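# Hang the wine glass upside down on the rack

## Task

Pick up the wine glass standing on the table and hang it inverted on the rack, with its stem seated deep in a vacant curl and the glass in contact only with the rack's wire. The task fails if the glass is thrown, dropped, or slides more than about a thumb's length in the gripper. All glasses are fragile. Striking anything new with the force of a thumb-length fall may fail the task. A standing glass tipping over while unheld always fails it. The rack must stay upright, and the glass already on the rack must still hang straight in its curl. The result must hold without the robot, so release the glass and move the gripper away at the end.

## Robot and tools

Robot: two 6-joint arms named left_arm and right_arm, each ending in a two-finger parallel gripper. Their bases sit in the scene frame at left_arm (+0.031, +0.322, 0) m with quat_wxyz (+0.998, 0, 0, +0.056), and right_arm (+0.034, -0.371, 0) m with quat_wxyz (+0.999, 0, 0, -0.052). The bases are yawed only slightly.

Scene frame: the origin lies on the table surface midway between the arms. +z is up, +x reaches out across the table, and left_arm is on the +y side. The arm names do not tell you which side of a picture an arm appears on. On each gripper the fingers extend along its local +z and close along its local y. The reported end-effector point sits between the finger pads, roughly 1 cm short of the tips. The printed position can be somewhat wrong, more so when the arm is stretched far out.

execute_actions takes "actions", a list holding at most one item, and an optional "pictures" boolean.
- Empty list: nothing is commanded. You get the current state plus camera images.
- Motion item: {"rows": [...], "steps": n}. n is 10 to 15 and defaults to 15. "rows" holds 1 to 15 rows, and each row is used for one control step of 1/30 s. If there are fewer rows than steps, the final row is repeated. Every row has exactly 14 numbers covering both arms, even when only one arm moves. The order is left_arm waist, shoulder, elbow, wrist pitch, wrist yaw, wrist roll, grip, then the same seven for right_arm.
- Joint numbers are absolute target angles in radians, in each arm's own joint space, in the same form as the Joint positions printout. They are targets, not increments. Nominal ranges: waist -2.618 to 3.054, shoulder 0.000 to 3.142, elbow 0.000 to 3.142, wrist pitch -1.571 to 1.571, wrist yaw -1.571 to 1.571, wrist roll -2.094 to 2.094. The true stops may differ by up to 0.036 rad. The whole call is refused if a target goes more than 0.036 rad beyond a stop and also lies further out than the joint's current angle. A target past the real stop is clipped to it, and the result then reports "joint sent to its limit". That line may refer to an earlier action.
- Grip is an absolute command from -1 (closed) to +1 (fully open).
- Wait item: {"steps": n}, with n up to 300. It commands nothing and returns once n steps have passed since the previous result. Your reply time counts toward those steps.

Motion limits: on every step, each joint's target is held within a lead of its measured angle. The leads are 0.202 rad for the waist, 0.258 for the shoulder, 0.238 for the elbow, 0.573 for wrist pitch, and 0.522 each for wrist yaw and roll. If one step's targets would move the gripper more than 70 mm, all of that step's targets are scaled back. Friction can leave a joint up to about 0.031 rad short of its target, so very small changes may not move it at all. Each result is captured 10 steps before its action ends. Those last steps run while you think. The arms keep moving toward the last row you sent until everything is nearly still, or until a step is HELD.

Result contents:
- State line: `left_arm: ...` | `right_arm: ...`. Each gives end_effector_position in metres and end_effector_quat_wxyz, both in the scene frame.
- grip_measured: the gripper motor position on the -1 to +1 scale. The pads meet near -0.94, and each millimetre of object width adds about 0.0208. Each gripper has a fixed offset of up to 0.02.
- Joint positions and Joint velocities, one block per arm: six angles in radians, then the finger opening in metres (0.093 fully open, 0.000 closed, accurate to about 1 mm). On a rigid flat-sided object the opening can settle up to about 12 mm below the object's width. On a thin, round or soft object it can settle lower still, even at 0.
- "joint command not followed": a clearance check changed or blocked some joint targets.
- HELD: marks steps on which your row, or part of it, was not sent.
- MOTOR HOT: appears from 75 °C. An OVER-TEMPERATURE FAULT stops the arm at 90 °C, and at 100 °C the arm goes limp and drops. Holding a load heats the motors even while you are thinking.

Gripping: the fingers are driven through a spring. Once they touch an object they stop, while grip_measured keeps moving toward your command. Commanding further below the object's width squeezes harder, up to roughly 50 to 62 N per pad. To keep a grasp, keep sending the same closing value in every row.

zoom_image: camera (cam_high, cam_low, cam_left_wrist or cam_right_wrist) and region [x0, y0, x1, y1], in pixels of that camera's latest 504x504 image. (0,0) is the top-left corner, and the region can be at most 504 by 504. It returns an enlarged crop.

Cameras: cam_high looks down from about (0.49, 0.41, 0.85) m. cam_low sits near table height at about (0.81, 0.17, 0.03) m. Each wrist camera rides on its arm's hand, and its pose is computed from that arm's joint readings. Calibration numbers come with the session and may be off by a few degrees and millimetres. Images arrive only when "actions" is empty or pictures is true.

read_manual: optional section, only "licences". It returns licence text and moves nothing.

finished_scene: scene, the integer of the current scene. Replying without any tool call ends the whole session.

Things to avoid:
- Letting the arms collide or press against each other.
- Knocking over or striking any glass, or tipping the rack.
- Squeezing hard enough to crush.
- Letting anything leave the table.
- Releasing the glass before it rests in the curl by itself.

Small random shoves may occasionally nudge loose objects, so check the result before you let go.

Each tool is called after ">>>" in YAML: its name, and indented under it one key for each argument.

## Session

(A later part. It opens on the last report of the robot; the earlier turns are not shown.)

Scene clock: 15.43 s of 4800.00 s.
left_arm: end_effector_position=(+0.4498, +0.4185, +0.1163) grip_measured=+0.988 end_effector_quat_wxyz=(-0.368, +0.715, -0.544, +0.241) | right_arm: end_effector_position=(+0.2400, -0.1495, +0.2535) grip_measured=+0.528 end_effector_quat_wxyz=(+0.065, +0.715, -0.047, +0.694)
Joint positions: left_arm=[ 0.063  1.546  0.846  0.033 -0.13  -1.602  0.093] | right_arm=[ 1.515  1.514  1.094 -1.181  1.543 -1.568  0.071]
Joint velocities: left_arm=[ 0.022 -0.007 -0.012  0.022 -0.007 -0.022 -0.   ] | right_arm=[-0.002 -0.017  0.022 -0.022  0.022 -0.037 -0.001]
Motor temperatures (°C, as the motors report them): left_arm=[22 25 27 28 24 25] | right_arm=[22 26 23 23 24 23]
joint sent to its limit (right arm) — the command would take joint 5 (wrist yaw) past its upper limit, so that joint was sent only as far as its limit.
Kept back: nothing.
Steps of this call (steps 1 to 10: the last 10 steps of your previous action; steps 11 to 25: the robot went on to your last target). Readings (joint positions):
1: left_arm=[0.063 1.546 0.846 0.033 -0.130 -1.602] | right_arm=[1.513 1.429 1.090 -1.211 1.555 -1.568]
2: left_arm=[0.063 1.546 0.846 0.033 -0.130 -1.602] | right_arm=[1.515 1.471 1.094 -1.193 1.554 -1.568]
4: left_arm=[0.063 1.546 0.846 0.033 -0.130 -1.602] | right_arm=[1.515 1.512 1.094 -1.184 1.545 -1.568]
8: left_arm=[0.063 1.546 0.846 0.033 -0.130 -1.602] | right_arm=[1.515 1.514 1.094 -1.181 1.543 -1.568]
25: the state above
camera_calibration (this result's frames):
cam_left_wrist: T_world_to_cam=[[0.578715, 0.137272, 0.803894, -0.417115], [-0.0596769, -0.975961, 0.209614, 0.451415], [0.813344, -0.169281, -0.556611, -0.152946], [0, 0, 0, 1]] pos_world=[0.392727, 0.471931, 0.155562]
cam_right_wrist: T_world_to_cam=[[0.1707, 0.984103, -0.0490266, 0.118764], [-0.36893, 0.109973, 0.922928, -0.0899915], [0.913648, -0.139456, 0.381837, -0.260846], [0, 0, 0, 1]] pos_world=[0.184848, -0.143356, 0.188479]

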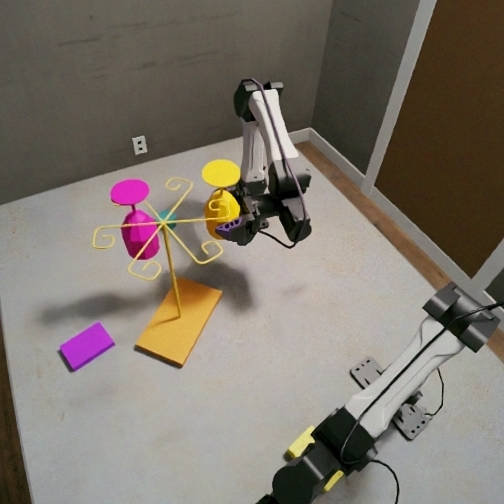

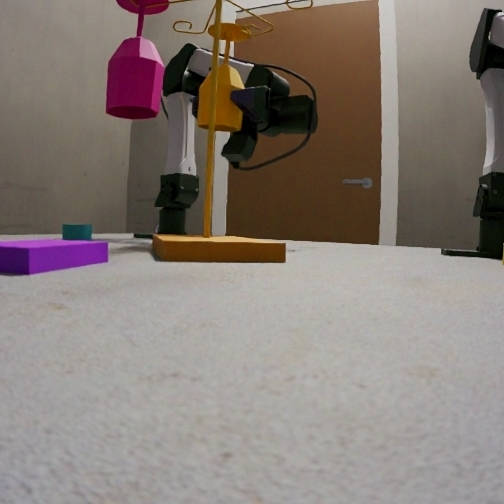

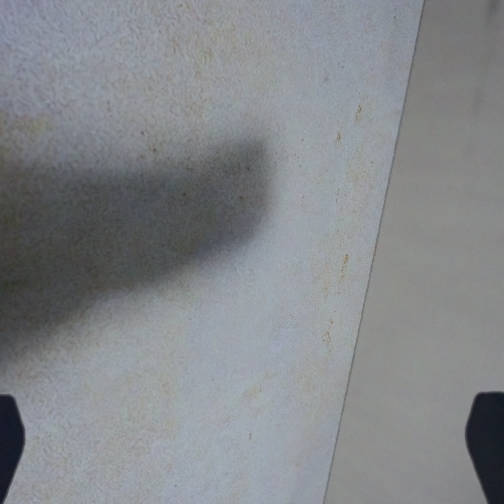

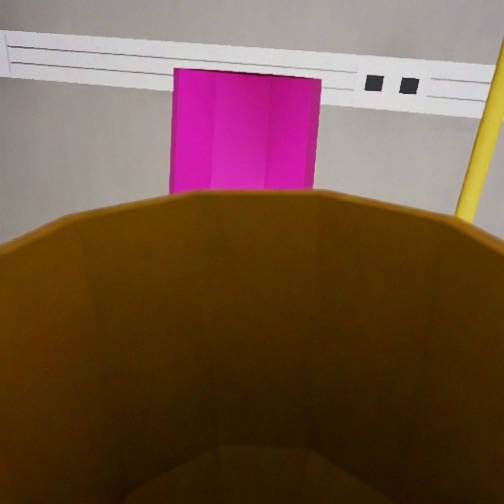

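>>> execute_actions:
  actions:
    - {"rows":[[0.063,1.546,0.846,0.033,-0.13,-1.602,1,1.42,1.6,1.25,-1.21,1.57,-1.57,0.1]]}

>>> execute_actions:
  actions:
    - {"rows":[[0.063,1.546,0.846,0.033,-0.13,-1.602,1,1.35,1.737,1.39,-1.21,1.57,-1.57,0.1]]}

>>> execute_actions:
  actions:
    - {"steps":25}
  pictures: true

>>> zoom_image:
  camera: "cam_high"
  region: [100, 120, 260, 280]

>>> zoom_image:
  camera: "cam_low"
  region: [160, 0, 320, 80]

Scene clock: 16.10 s of 4800.00 s.
left_arm: end_effector_position=(+0.4498, +0.4185, +0.1163) grip_measured=+0.988 end_effector_quat_wxyz=(-0.368, +0.715, -0.544, +0.241) | right_arm: end_effector_position=(+0.2652, -0.1446, +0.2687) grip_measured=+0.528 end_effector_quat_wxyz=(+0.081, +0.711, -0.095, +0.692)
Joint positions: left_arm=[ 0.063  1.546  0.846  0.033 -0.13  -1.602  0.093] | right_arm=[ 1.425  1.587  1.228 -1.197  1.542 -1.569  0.071]
Joint velocities: left_arm=[-0.002 -0.012  0.002 -0.022  0.022 -0.081 -0.   ] | right_arm=[-0.173  0.032  0.154  0.022  0.037  0.037  0.   ]
Motor temperatures (°C, as the motors report them): left_arm=[22 25 27 28 24 25] | right_arm=[22 26 23 23 24 23]
joint sent to its limit (right arm) — the command would take joint 5 (wrist yaw) past its upper limit, so that joint was sent only as far as its limit.
Steps of this call (steps 1 to 15: the robot went on to your last target; steps 16 to 20: the first 5 steps of this action). Readings (joint positions):
16: left_arm=[0.063 1.546 0.846 0.033 -0.130 -1.602] | right_arm=[1.503 1.527 1.118 -1.199 1.539 -1.568]
17: left_arm=[0.063 1.546 0.846 0.033 -0.130 -1.602] | right_arm=[1.477 1.552 1.160 -1.205 1.539 -1.569]
19: left_arm=[0.063 1.546 0.846 0.033 -0.130 -1.602] | right_arm=[1.435 1.583 1.219 -1.198 1.541 -1.569]
20: the state above

Scene clock: 16.60 s of 4800.00 s.
left_arm: end_effector_position=(+0.4498, +0.4185, +0.1163) grip_measured=+0.988 end_effector_quat_wxyz=(-0.368, +0.715, -0.544, +0.241) | right_arm: end_effector_position=(+0.2913, -0.1271, +0.2678) grip_measured=+0.528 end_effector_quat_wxyz=(+0.104, +0.706, -0.119, +0.690)
Joint positions: left_arm=[ 0.063  1.546  0.846  0.033 -0.13  -1.602  0.093] | right_arm=[ 1.357  1.722  1.369 -1.203  1.544 -1.569  0.071]
Joint velocities: left_arm=[-0.012  0.002 -0.017  0.007  0.066  0.051 -0.   ] | right_arm=[-0.144  0.349  0.037  0.022  0.022 -0.037  0.   ]
Motor temperatures (°C, as the motors report them): left_arm=[22 25 27 28 24 25] | right_arm=[22 26 23 23 24 23]
joint sent to its limit (right arm) — the command would take joint 5 (wrist yaw) past its upper limit, so that joint was sent only as far as its limit.
Steps of this call (steps 1 to 10: the last 10 steps of your previous action; steps 11 to 15: the first 5 steps of this action). Readings (joint positions):
11: left_arm=[0.063 1.546 0.846 0.033 -0.130 -1.602] | right_arm=[1.413 1.608 1.258 -1.219 1.539 -1.569]
12: left_arm=[0.063 1.546 0.846 0.033 -0.130 -1.602] | right_arm=[1.395 1.646 1.307 -1.222 1.540 -1.569]
14: left_arm=[0.063 1.546 0.846 0.033 -0.130 -1.602] | right_arm=[1.364 1.706 1.364 -1.206 1.544 -1.569]
15: the state above

Scene clock: 17.43 s of 4800.00 s.
left_arm: end_effector_position=(+0.4498, +0.4185, +0.1163) grip_measured=+0.988 end_effector_quat_wxyz=(-0.368, +0.715, -0.544, +0.241) | right_arm: end_effector_position=(+0.2929, -0.1261, +0.2636) grip_measured=+0.528 end_effector_quat_wxyz=(+0.111, +0.707, -0.116, +0.689)
Joint positions: left_arm=[ 0.063  1.546  0.846  0.033 -0.13  -1.602  0.093] | right_arm=[ 1.353  1.736  1.369 -1.204  1.543 -1.569  0.071]
Joint velocities: left_arm=[-0.012  0.002 -0.017  0.007 -0.022 -0.007  0.   ] | right_arm=[-0.007  0.007 -0.007  0.022 -0.051  0.007  0.   ]
Motor temperatures (°C, as the motors report them): left_arm=[22 25 27 28 24 25] | right_arm=[22 26 23 23 24 23]
joint sent to its limit (right arm) — the command would take joint 5 (wrist yaw) past its upper limit, so that joint was sent only as far as its limit.
Kept back: nothing.
Steps of this call (steps 1 to 10: the last 10 steps of your previous action; steps 11 to 25: the robot went on to your last target). Readings (joint positions):
1: left_arm=[0.063 1.546 0.846 0.033 -0.130 -1.602] | right_arm=[1.353 1.730 1.369 -1.204 1.544 -1.569]
2: left_arm=[0.063 1.546 0.846 0.033 -0.130 -1.602] | right_arm=[1.353 1.735 1.369 -1.204 1.543 -1.569]
4: left_arm=[0.063 1.546 0.846 0.033 -0.130 -1.602] | right_arm=[1.353 1.736 1.369 -1.204 1.543 -1.569]
8: left_arm=[0.063 1.546 0.846 0.033 -0.130 -1.602] | right_arm=[1.353 1.736 1.369 -1.204 1.543 -1.569]
25: the state above
camera_calibration (this result's frames):
cam_left_wrist: T_world_to_cam=[[0.578715, 0.137272, 0.803894, -0.417115], [-0.0596769, -0.975961, 0.209614, 0.451415], [0.813344, -0.169281, -0.556611, -0.152946], [0, 0, 0, 1]] pos_world=[0.392727, 0.471931, 0.155562]
cam_right_wrist: T_world_to_cam=[[0.327976, 0.944497, -0.0189108, 0.0281591], [-0.355067, 0.141798, 0.924024, -0.0827294], [0.875419, -0.296343, 0.381866, -0.318364], [0, 0, 0, 1]] pos_world=[0.240092, -0.10921, 0.198549]

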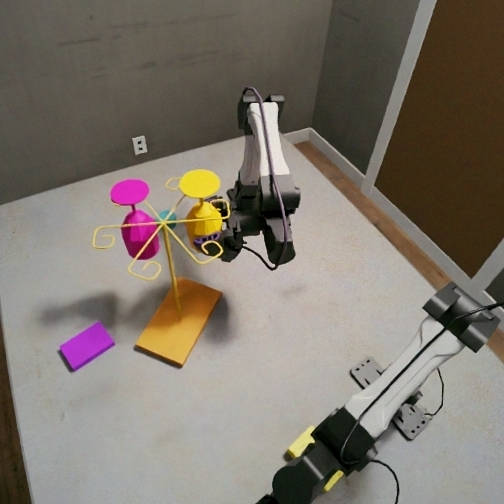

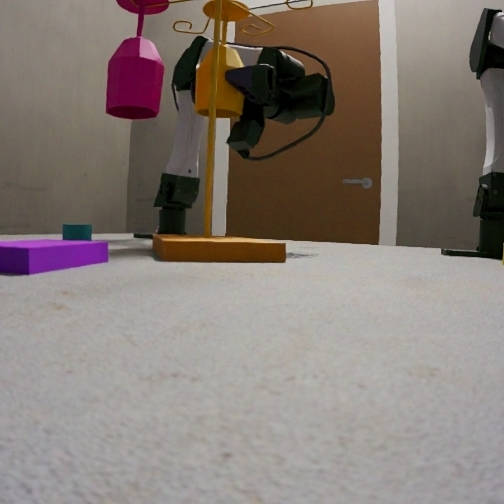

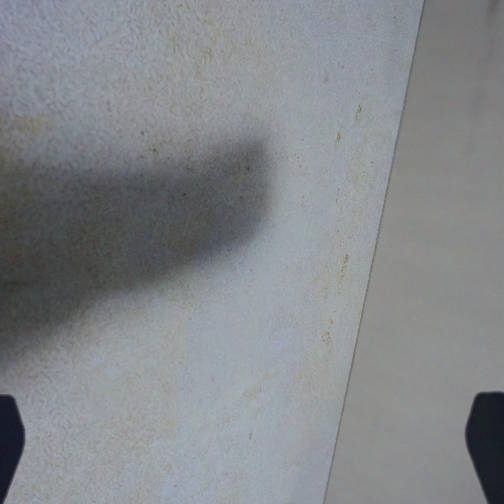

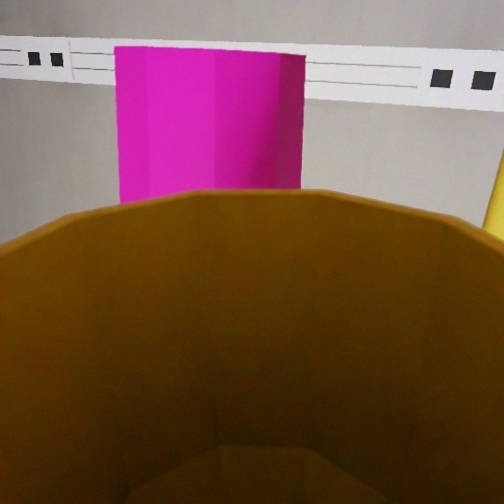

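Region (100, 120, 260, 280) of cam_high's 504x504 image, scaled by 3.150, with more detail than that image has.

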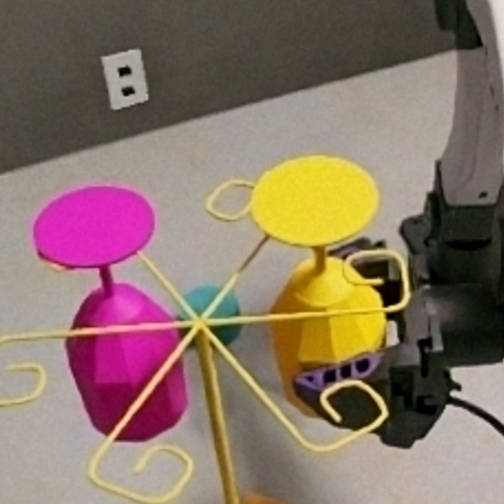

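Region (160, 0, 320, 80) of cam_low's 504x504 image, scaled by 3.150, with more detail than that image has.

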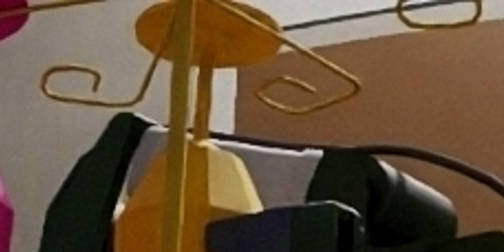

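>>> execute_actions:
  actions:
    - {"rows":[[0.063,1.546,0.846,0.033,-0.13,-1.602,1,1.35,1.83,1.49,-1.21,1.57,-1.57,0.1]]}

>>> execute_actions:
  actions:
    - {"rows":[[0.063,1.546,0.846,0.033,-0.13,-1.602,1,1.35,1.925,1.595,-1.23,1.57,-1.57,0.1]]}

>>> execute_actions:
  actions:
    - {"steps":25}
  pictures: true

>>> zoom_image:
  camera: "cam_high"
  region: [100, 120, 260, 280]

>>> zoom_image:
  camera: "cam_low"
  region: [160, 0, 320, 80]

Scene clock: 18.27 s of 4800.00 s.
left_arm: end_effector_position=(+0.4498, +0.4185, +0.1163) grip_measured=+0.988 end_effector_quat_wxyz=(-0.368, +0.715, -0.544, +0.241) | right_arm: end_effector_position=(+0.3000, -0.1050, +0.2641) grip_measured=+0.528 end_effector_quat_wxyz=(+0.105, +0.707, -0.121, +0.689)
Joint positions: left_arm=[ 0.063  1.546  0.846  0.033 -0.13  -1.602  0.093] | right_arm=[ 1.353  1.815  1.468 -1.208  1.543 -1.569  0.071]
Joint velocities: left_arm=[-0.007  0.012 -0.002 -0.022  0.007 -0.051  0.001] | right_arm=[ 0.002  0.198  0.056 -0.022  0.066 -0.007  0.001]
Motor temperatures (°C, as the motors report them): left_arm=[22 25 27 28 24 25] | right_arm=[22 26 23 23 24 23]
joint sent to its limit (right arm) — the command would take joint 5 (wrist yaw) past its upper limit, so that joint was sent only as far as its limit.
Steps of this call (steps 1 to 15: the robot went on to your last target; steps 16 to 20: nothing new was sent; steps 21 to 25: the first 5 steps of this action). Readings (joint positions):
21: left_arm=[0.063 1.546 0.846 0.033 -0.130 -1.602] | right_arm=[1.353 1.749 1.389 -1.218 1.542 -1.569]
22: left_arm=[0.063 1.546 0.846 0.033 -0.130 -1.602] | right_arm=[1.353 1.772 1.423 -1.219 1.542 -1.569]
24: left_arm=[0.063 1.546 0.846 0.033 -0.130 -1.602] | right_arm=[1.353 1.807 1.464 -1.209 1.543 -1.569]
25: the state above

Scene clock: 18.77 s of 4800.00 s.
left_arm: end_effector_position=(+0.4498, +0.4185, +0.1163) grip_measured=+0.988 end_effector_quat_wxyz=(-0.368, +0.715, -0.544, +0.241) | right_arm: end_effector_position=(+0.3077, -0.0825, +0.2597) grip_measured=+0.528 end_effector_quat_wxyz=(+0.107, +0.707, -0.120, +0.689)
Joint positions: left_arm=[ 0.063  1.546  0.846  0.033 -0.13  -1.602  0.093] | right_arm=[ 1.352  1.909  1.573 -1.222  1.543 -1.569  0.071]
Joint velocities: left_arm=[ 0.002 -0.007 -0.007  0.022 -0.022  0.051 -0.   ] | right_arm=[ 0.002  0.208  0.027  0.007  0.066 -0.022 -0.   ]
Motor temperatures (°C, as the motors report them): left_arm=[22 25 27 28 24 25] | right_arm=[22 26 23 23 24 23]
joint sent to its limit (right arm) — the command would take joint 5 (wrist yaw) past its upper limit, so that joint was sent only as far as its limit.
Steps of this call (steps 1 to 10: the last 10 steps of your previous action; steps 11 to 15: the first 5 steps of this action). Readings (joint positions):
11: left_arm=[0.063 1.546 0.846 0.033 -0.130 -1.602] | right_arm=[1.353 1.838 1.490 -1.225 1.541 -1.569]
12: left_arm=[0.063 1.546 0.846 0.033 -0.130 -1.602] | right_arm=[1.352 1.862 1.527 -1.228 1.542 -1.569]
14: left_arm=[0.063 1.546 0.846 0.033 -0.130 -1.602] | right_arm=[1.352 1.900 1.569 -1.222 1.543 -1.569]
15: the state above

Scene clock: 19.60 s of 4800.00 s.
left_arm: end_effector_position=(+0.4498, +0.4185, +0.1163) grip_measured=+0.988 end_effector_quat_wxyz=(-0.368, +0.715, -0.544, +0.241) | right_arm: end_effector_position=(+0.3082, -0.0809, +0.2558) grip_measured=+0.528 end_effector_quat_wxyz=(+0.111, +0.707, -0.116, +0.688)
Joint positions: left_arm=[ 0.063  1.546  0.846  0.033 -0.13  -1.602  0.093] | right_arm=[ 1.352  1.921  1.573 -1.222  1.543 -1.569  0.071]
Joint velocities: left_arm=[-0.002 -0.012 -0.002 -0.081  0.022 -0.037 -0.   ] | right_arm=[-0.012  0.007  0.007  0.022 -0.022  0.007  0.   ]
Motor temperatures (°C, as the motors report them): left_arm=[22 25 27 29 24 25] | right_arm=[22 26 23 23 24 23]
joint sent to its limit (right arm) — the command would take joint 5 (wrist yaw) past its upper limit, so that joint was sent only as far as its limit.
Kept back: nothing.
Steps of this call (steps 1 to 10: the last 10 steps of your previous action; steps 11 to 25: the robot went on to your last target). Readings (joint positions):
1: left_arm=[0.063 1.546 0.846 0.033 -0.130 -1.602] | right_arm=[1.352 1.915 1.573 -1.222 1.543 -1.569]
2: left_arm=[0.063 1.546 0.846 0.033 -0.130 -1.602] | right_arm=[1.352 1.919 1.573 -1.222 1.543 -1.569]
4: left_arm=[0.063 1.546 0.846 0.033 -0.130 -1.602] | right_arm=[1.352 1.921 1.573 -1.222 1.543 -1.569]
8: left_arm=[0.063 1.546 0.846 0.033 -0.130 -1.602] | right_arm=[1.352 1.921 1.573 -1.222 1.543 -1.569]
25: the state above
camera_calibration (this result's frames):
cam_left_wrist: T_world_to_cam=[[0.578715, 0.137272, 0.803894, -0.417115], [-0.0596769, -0.975961, 0.209614, 0.451415], [0.813344, -0.169281, -0.556611, -0.152946], [0, 0, 0, 1]] pos_world=[0.392727, 0.471931, 0.155562]
cam_right_wrist: T_world_to_cam=[[0.328684, 0.944265, -0.0181529, -0.0200873], [-0.354849, 0.141285, 0.924187, -0.076634], [0.875242, -0.297324, 0.38151, -0.315343], [0, 0, 0, 1]] pos_world=[0.25541, -0.0639643, 0.190766]

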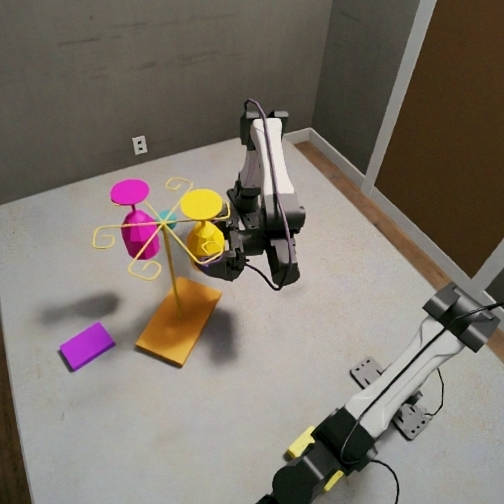

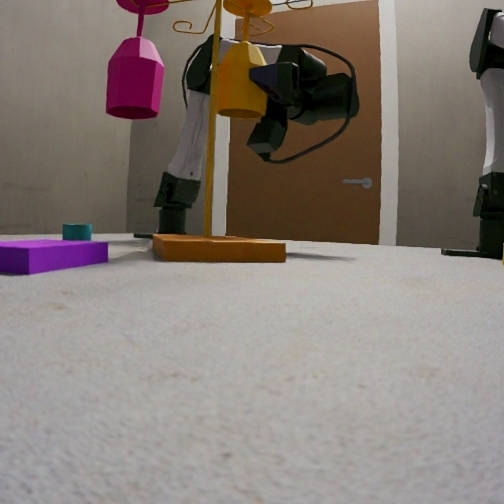

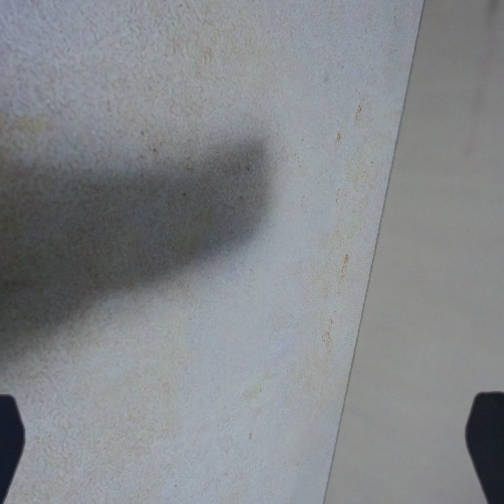

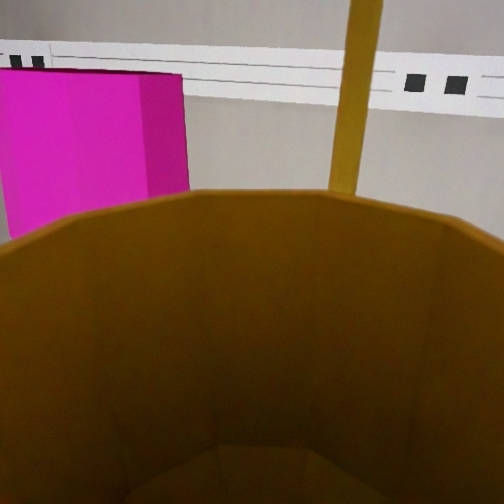

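Region (100, 120, 260, 280) of cam_high's 504x504 image, scaled by 3.150, with more detail than that image has.

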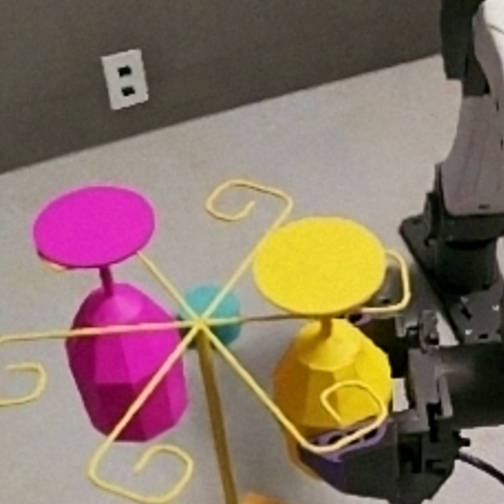

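Region (160, 0, 320, 80) of cam_low's 504x504 image, scaled by 3.150, with more detail than that image has.

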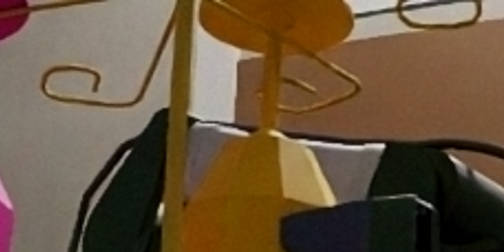

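>>> execute_actions:
  actions:
    - {"rows":[[0.063,1.546,0.846,0.033,-0.13,-1.602,1,1.41,1.89,1.545,-1.22,1.57,-1.57,0.1]]}

>>> execute_actions:
  actions:
    - {"rows":[[0.063,1.546,0.846,0.033,-0.13,-1.602,1,1.475,1.85,1.485,-1.2,1.57,-1.57,0.1]]}

>>> execute_actions:
  actions:
    - {"steps":25}
  pictures: true

>>> zoom_image:
  camera: "cam_high"
  region: [100, 120, 260, 280]

>>> zoom_image:
  camera: "cam_low"
  region: [210, 0, 310, 60]

Scene clock: 20.43 s of 4800.00 s.
left_arm: end_effector_position=(+0.4498, +0.4185, +0.1163) grip_measured=+0.988 end_effector_quat_wxyz=(-0.368, +0.715, -0.544, +0.241) | right_arm: end_effector_position=(+0.2927, -0.0696, +0.2543) grip_measured=+0.528 end_effector_quat_wxyz=(+0.096, +0.710, -0.095, +0.691)
Joint positions: left_arm=[ 0.063  1.546  0.846  0.033 -0.13  -1.602  0.093] | right_arm=[ 1.403  1.915  1.56  -1.222  1.543 -1.569  0.071]
Joint velocities: left_arm=[-0.007 -0.002  0.002  0.022 -0.007  0.007  0.   ] | right_arm=[ 0.222  0.007 -0.032  0.022 -0.051  0.051 -0.   ]
Motor temperatures (°C, as the motors report them): left_arm=[22 25 27 29 24 25] | right_arm=[22 26 24 23 24 23]
joint sent to its limit (right arm) — the command would take joint 5 (wrist yaw) past its upper limit, so that joint was sent only as far as its limit.
Steps of this call (steps 1 to 15: the robot went on to your last target; steps 16 to 20: nothing new was sent; steps 21 to 25: the first 5 steps of this action). Readings (joint positions):
21: left_arm=[0.063 1.546 0.846 0.033 -0.130 -1.602] | right_arm=[1.357 1.920 1.571 -1.222 1.543 -1.569]
22: left_arm=[0.063 1.546 0.846 0.033 -0.130 -1.602] | right_arm=[1.367 1.918 1.566 -1.222 1.543 -1.569]
24: left_arm=[0.063 1.546 0.846 0.033 -0.130 -1.602] | right_arm=[1.393 1.915 1.561 -1.222 1.543 -1.569]
25: the state above

Scene clock: 20.93 s of 4800.00 s.
left_arm: end_effector_position=(+0.4498, +0.4185, +0.1163) grip_measured=+0.988 end_effector_quat_wxyz=(-0.368, +0.715, -0.544, +0.241) | right_arm: end_effector_position=(+0.2699, -0.0642, +0.2530) grip_measured=+0.528 end_effector_quat_wxyz=(+0.076, +0.713, -0.069, +0.693)
Joint positions: left_arm=[ 0.063  1.546  0.846  0.033 -0.13  -1.602  0.093] | right_arm=[ 1.469  1.875  1.5   -1.21   1.544 -1.569  0.071]
Joint velocities: left_arm=[-0.012 -0.017 -0.007 -0.022 -0.066 -0.066 -0.   ] | right_arm=[ 0.252 -0.071 -0.032 -0.051 -0.066 -0.022 -0.001]
Motor temperatures (°C, as the motors report them): left_arm=[22 25 28 29 24 25] | right_arm=[22 26 24 23 24 23]
joint sent to its limit (right arm) — the command would take joint 5 (wrist yaw) past its upper limit, so that joint was sent only as far as its limit.
Steps of this call (steps 1 to 10: the last 10 steps of your previous action; steps 11 to 15: the first 5 steps of this action). Readings (joint positions):
11: left_arm=[0.063 1.546 0.846 0.033 -0.130 -1.602] | right_arm=[1.417 1.908 1.547 -1.212 1.544 -1.569]
12: left_arm=[0.063 1.546 0.846 0.033 -0.130 -1.602] | right_arm=[1.429 1.896 1.526 -1.210 1.544 -1.569]
14: left_arm=[0.063 1.546 0.846 0.033 -0.130 -1.602] | right_arm=[1.459 1.879 1.503 -1.210 1.544 -1.569]
15: the state above

Scene clock: 21.77 s of 4800.00 s.
left_arm: end_effector_position=(+0.4498, +0.4185, +0.1163) grip_measured=+0.988 end_effector_quat_wxyz=(-0.368, +0.715, -0.544, +0.241) | right_arm: end_effector_position=(+0.2678, -0.0630, +0.2535) grip_measured=+0.528 end_effector_quat_wxyz=(+0.073, +0.714, -0.068, +0.693)
Joint positions: left_arm=[ 0.063  1.546  0.846  0.033 -0.13  -1.602  0.093] | right_arm=[ 1.475  1.873  1.5   -1.21   1.543 -1.569  0.071]
Joint velocities: left_arm=[-0.007  0.012 -0.022  0.022  0.037 -0.095 -0.   ] | right_arm=[-0.007 -0.007 -0.002 -0.037 -0.007 -0.007 -0.001]
Motor temperatures (°C, as the motors report them): left_arm=[22 25 28 29 24 25] | right_arm=[22 26 24 23 24 23]
joint sent to its limit (right arm) — the command would take joint 5 (wrist yaw) past its upper limit, so that joint was sent only as far as its limit.
Kept back: nothing.
Steps of this call (steps 1 to 10: the last 10 steps of your previous action; steps 11 to 15: the robot went on to your last target; steps 16 to 25: nothing new was sent). Readings (joint positions):
1: left_arm=[0.063 1.546 0.846 0.033 -0.130 -1.602] | right_arm=[1.475 1.874 1.500 -1.210 1.544 -1.569]
2: left_arm=[0.063 1.546 0.846 0.033 -0.130 -1.602] | right_arm=[1.476 1.873 1.500 -1.210 1.543 -1.569]
4: left_arm=[0.063 1.546 0.846 0.033 -0.130 -1.602] | right_arm=[1.475 1.873 1.500 -1.210 1.543 -1.569]
8: left_arm=[0.063 1.546 0.846 0.033 -0.130 -1.602] | right_arm=[1.475 1.873 1.500 -1.210 1.543 -1.569]
25: the state above
All arms were judged still, so your last target was given up. Only a new action makes them travel on or press farther. Fingers that are still opening or closing keep moving.
camera_calibration (this result's frames):
cam_left_wrist: T_world_to_cam=[[0.578715, 0.137272, 0.803894, -0.417115], [-0.0596769, -0.975961, 0.209614, 0.451415], [0.813344, -0.169281, -0.556611, -0.152946], [0, 0, 0, 1]] pos_world=[0.392727, 0.471931, 0.155562]
cam_right_wrist: T_world_to_cam=[[0.210062, 0.977168, -0.0318854, 0.0135682], [-0.366672, 0.108972, 0.923946, -0.0901871], [0.906325, -0.182395, 0.381191, -0.274773], [0, 0, 0, 1]] pos_world=[0.213115, -0.0535476, 0.188502]

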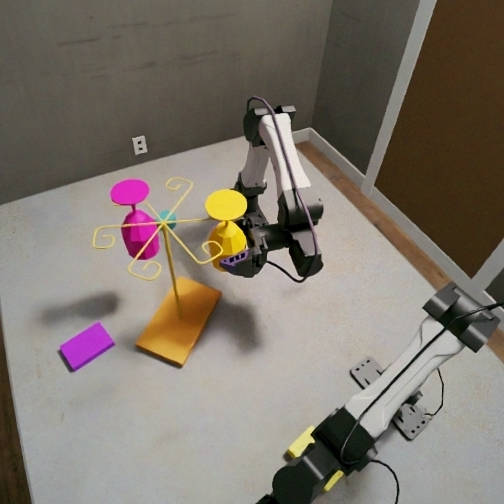

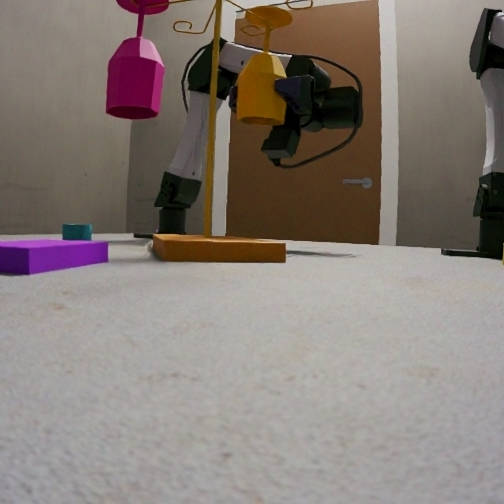

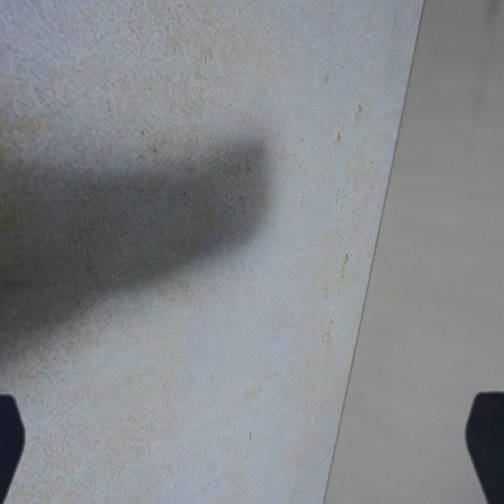

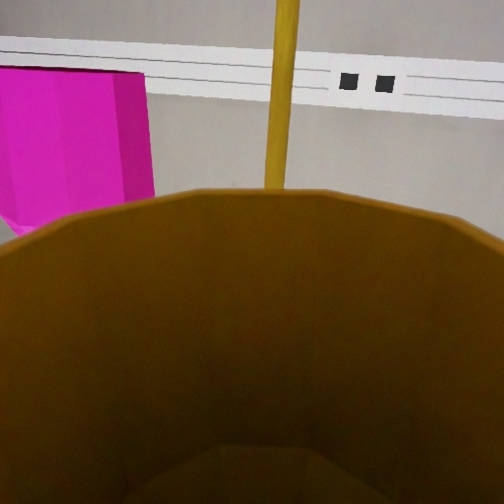

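Region (100, 120, 260, 280) of cam_high's 504x504 image, scaled by 3.150, with more detail than that image has.

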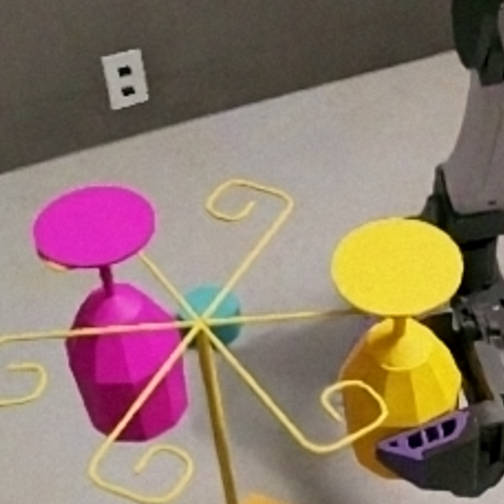

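Region (210, 0, 310, 60) of cam_low's 504x504 image, scaled by 5.040, with more detail than that image has; it fills the top 302 rows of this view, and the rest is white.

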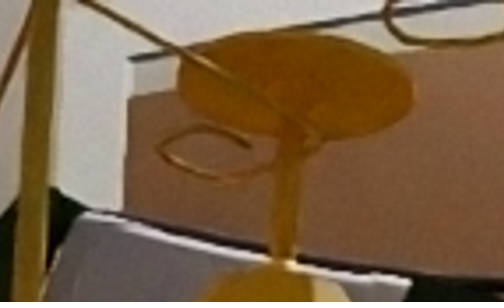

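In the corner. Retract 2.2 cm, then turn the waist back.

>>> execute_actions:
  actions:
    - {"rows":[[0.063,1.546,0.846,0.033,-0.13,-1.602,1,1.475,1.77,1.38,-1.17,1.57,-1.57,0.1]]}

>>> execute_actions:
  actions:
    - {"rows":[[0.063,1.546,0.846,0.033,-0.13,-1.602,1,1.43,1.77,1.38,-1.17,1.57,-1.57,0.1]]}

>>> execute_actions:
  actions:
    - {"steps":25}
  pictures: true

>>> zoom_image:
  camera: "cam_low"
  region: [210, 0, 310, 60]

Scene clock: 22.33 s of 4800.00 s.
left_arm: end_effector_position=(+0.4498, +0.4185, +0.1163) grip_measured=+0.988 end_effector_quat_wxyz=(-0.368, +0.715, -0.544, +0.241) | right_arm: end_effector_position=(+0.2636, -0.0838, +0.2520) grip_measured=+0.528 end_effector_quat_wxyz=(+0.075, +0.713, -0.065, +0.694)
Joint positions: left_arm=[ 0.063  1.546  0.846  0.033 -0.13  -1.602  0.093] | right_arm=[ 1.475  1.795  1.394 -1.188  1.544 -1.57   0.071]
Joint velocities: left_arm=[ 0.012 -0.032 -0.037 -0.066 -0.037  0.007 -0.001] | right_arm=[ 0.007 -0.178 -0.061  0.051  0.037 -0.022 -0.   ]
Motor temperatures (°C, as the motors report them): left_arm=[22 25 28 29 24 25] | right_arm=[22 26 24 23 24 23]
joint sent to its limit (right arm) — the command would take joint 5 (wrist yaw) past its upper limit, so that joint was sent only as far as its limit.
Steps of this call (steps 1 to 12: nothing new was sent; steps 13 to 17: the first 5 steps of this action). Readings (joint positions):
13: left_arm=[0.063 1.546 0.846 0.033 -0.130 -1.602] | right_arm=[1.475 1.859 1.478 -1.191 1.545 -1.570]
14: left_arm=[0.063 1.546 0.846 0.033 -0.130 -1.602] | right_arm=[1.475 1.837 1.442 -1.186 1.544 -1.570]
16: left_arm=[0.063 1.546 0.846 0.033 -0.130 -1.602] | right_arm=[1.475 1.803 1.399 -1.188 1.544 -1.570]
17: the state above

Scene clock: 22.83 s of 4800.00 s.
left_arm: end_effector_position=(+0.4498, +0.4185, +0.1163) grip_measured=+0.988 end_effector_quat_wxyz=(-0.368, +0.715, -0.544, +0.241) | right_arm: end_effector_position=(+0.2744, -0.0934, +0.2539) grip_measured=+0.528 end_effector_quat_wxyz=(+0.084, +0.712, -0.083, +0.693)
Joint positions: left_arm=[ 0.063  1.546  0.846  0.033 -0.13  -1.602  0.093] | right_arm=[ 1.437  1.789  1.394 -1.182  1.544 -1.57   0.071]
Joint velocities: left_arm=[ 0.002 -0.022  0.002 -0.051  0.007 -0.051 -0.001] | right_arm=[-0.159 -0.002 -0.017 -0.007 -0.037 -0.007 -0.001]
Motor temperatures (°C, as the motors report them): left_arm=[22 25 28 29 24 25] | right_arm=[22 26 24 23 24 23]
joint sent to its limit (right arm) — the command would take joint 5 (wrist yaw) past its upper limit, so that joint was sent only as far as its limit.
Steps of this call (steps 1 to 10: the last 10 steps of your previous action; steps 11 to 15: the first 5 steps of this action). Readings (joint positions):
11: left_arm=[0.063 1.546 0.846 0.033 -0.130 -1.602] | right_arm=[1.472 1.789 1.394 -1.183 1.544 -1.570]
12: left_arm=[0.063 1.546 0.846 0.033 -0.130 -1.602] | right_arm=[1.463 1.789 1.394 -1.182 1.544 -1.570]
14: left_arm=[0.063 1.546 0.846 0.033 -0.130 -1.602] | right_arm=[1.443 1.789 1.394 -1.182 1.544 -1.570]
15: the state above

Scene clock: 23.67 s of 4800.00 s.
left_arm: end_effector_position=(+0.4498, +0.4185, +0.1163) grip_measured=+0.988 end_effector_quat_wxyz=(-0.368, +0.715, -0.544, +0.241) | right_arm: end_effector_position=(+0.2755, -0.0944, +0.2539) grip_measured=+0.528 end_effector_quat_wxyz=(+0.086, +0.711, -0.085, +0.692)
Joint positions: left_arm=[ 0.063  1.546  0.846  0.033 -0.13  -1.602  0.093] | right_arm=[ 1.433  1.789  1.394 -1.182  1.544 -1.57   0.071]
Joint velocities: left_arm=[ 0.002  0.007  0.007 -0.022 -0.125 -0.037 -0.001] | right_arm=[ 0.007 -0.002  0.017  0.022 -0.037 -0.022 -0.   ]
Motor temperatures (°C, as the motors report them): left_arm=[22 26 28 29 24 25] | right_arm=[22 27 24 23 24 23]
joint sent to its limit (right arm) — the command would take joint 5 (wrist yaw) past its upper limit, so that joint was sent only as far as its limit.
Kept back: nothing.
Steps of this call (steps 1 to 10: the last 10 steps of your previous action; steps 11 to 15: the robot went on to your last target; steps 16 to 25: nothing new was sent). Readings (joint positions):
1: left_arm=[0.063 1.546 0.846 0.033 -0.130 -1.602] | right_arm=[1.433 1.789 1.394 -1.182 1.544 -1.570]
2: left_arm=[0.063 1.546 0.846 0.033 -0.130 -1.602] | right_arm=[1.433 1.789 1.394 -1.182 1.544 -1.570]
4: left_arm=[0.063 1.546 0.846 0.033 -0.130 -1.602] | right_arm=[1.433 1.789 1.394 -1.182 1.544 -1.570]
8: left_arm=[0.063 1.546 0.846 0.033 -0.130 -1.602] | right_arm=[1.433 1.789 1.394 -1.182 1.544 -1.570]
25: the state above
All arms were judged still, so your last target was given up. Only a new action makes them travel on or press farther. Fingers that are still opening or closing keep moving.
camera_calibration (this result's frames):
cam_left_wrist: T_world_to_cam=[[0.578715, 0.137272, 0.803894, -0.417115], [-0.0596769, -0.975961, 0.209614, 0.451415], [0.813344, -0.169281, -0.556611, -0.152946], [0, 0, 0, 1]] pos_world=[0.392727, 0.471931, 0.155562]
cam_right_wrist: T_world_to_cam=[[0.251667, 0.967461, -0.0261462, 0.0287602], [-0.364318, 0.11973, 0.923546, -0.0838578], [0.896625, -0.2229, 0.382596, -0.289168], [0, 0, 0, 1]] pos_world=[0.221487, -0.0822398, 0.188833]

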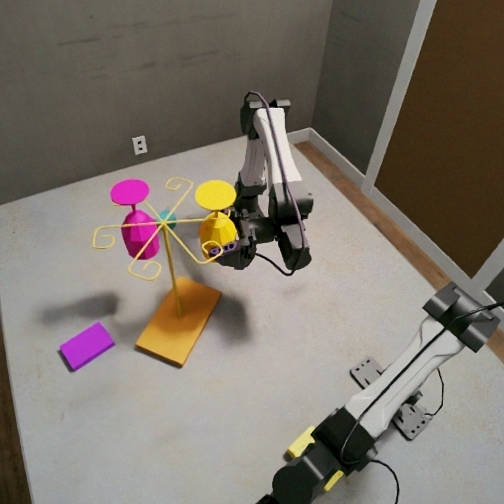

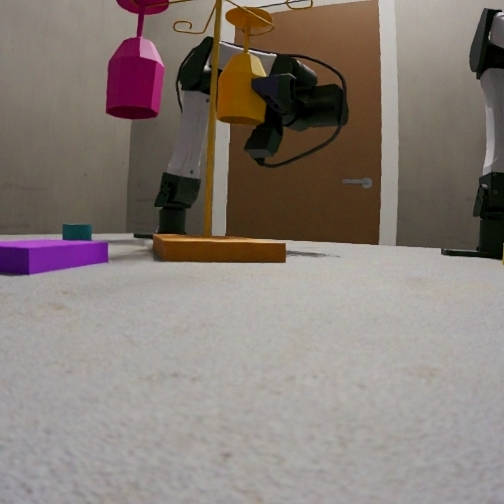

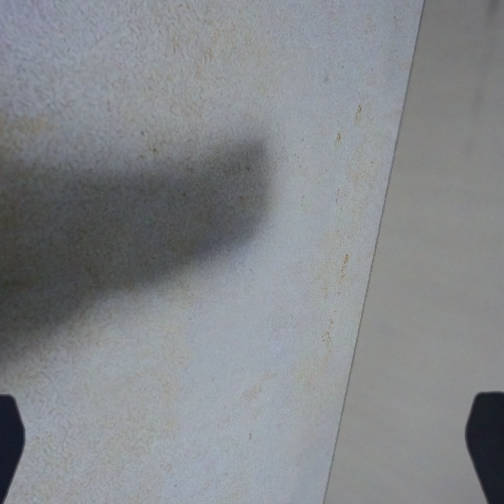

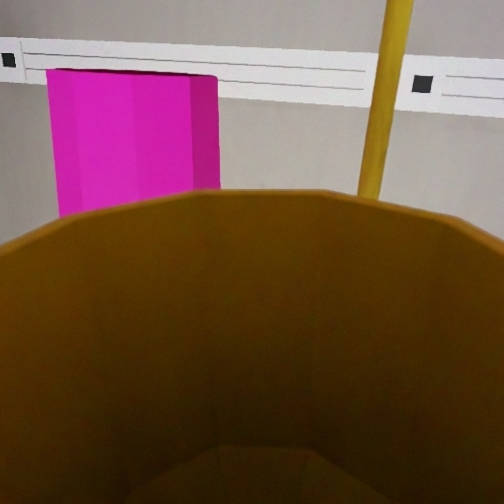

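Region (210, 0, 310, 60) of cam_low's 504x504 image, scaled by 5.040, with more detail than that image has; it fills the top 302 rows of this view, and the rest is white.

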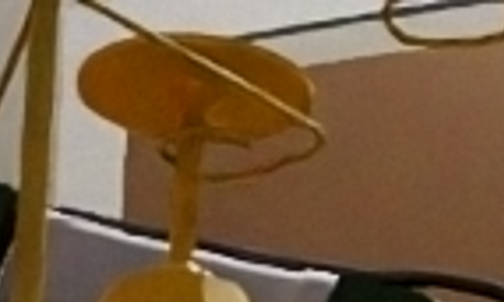

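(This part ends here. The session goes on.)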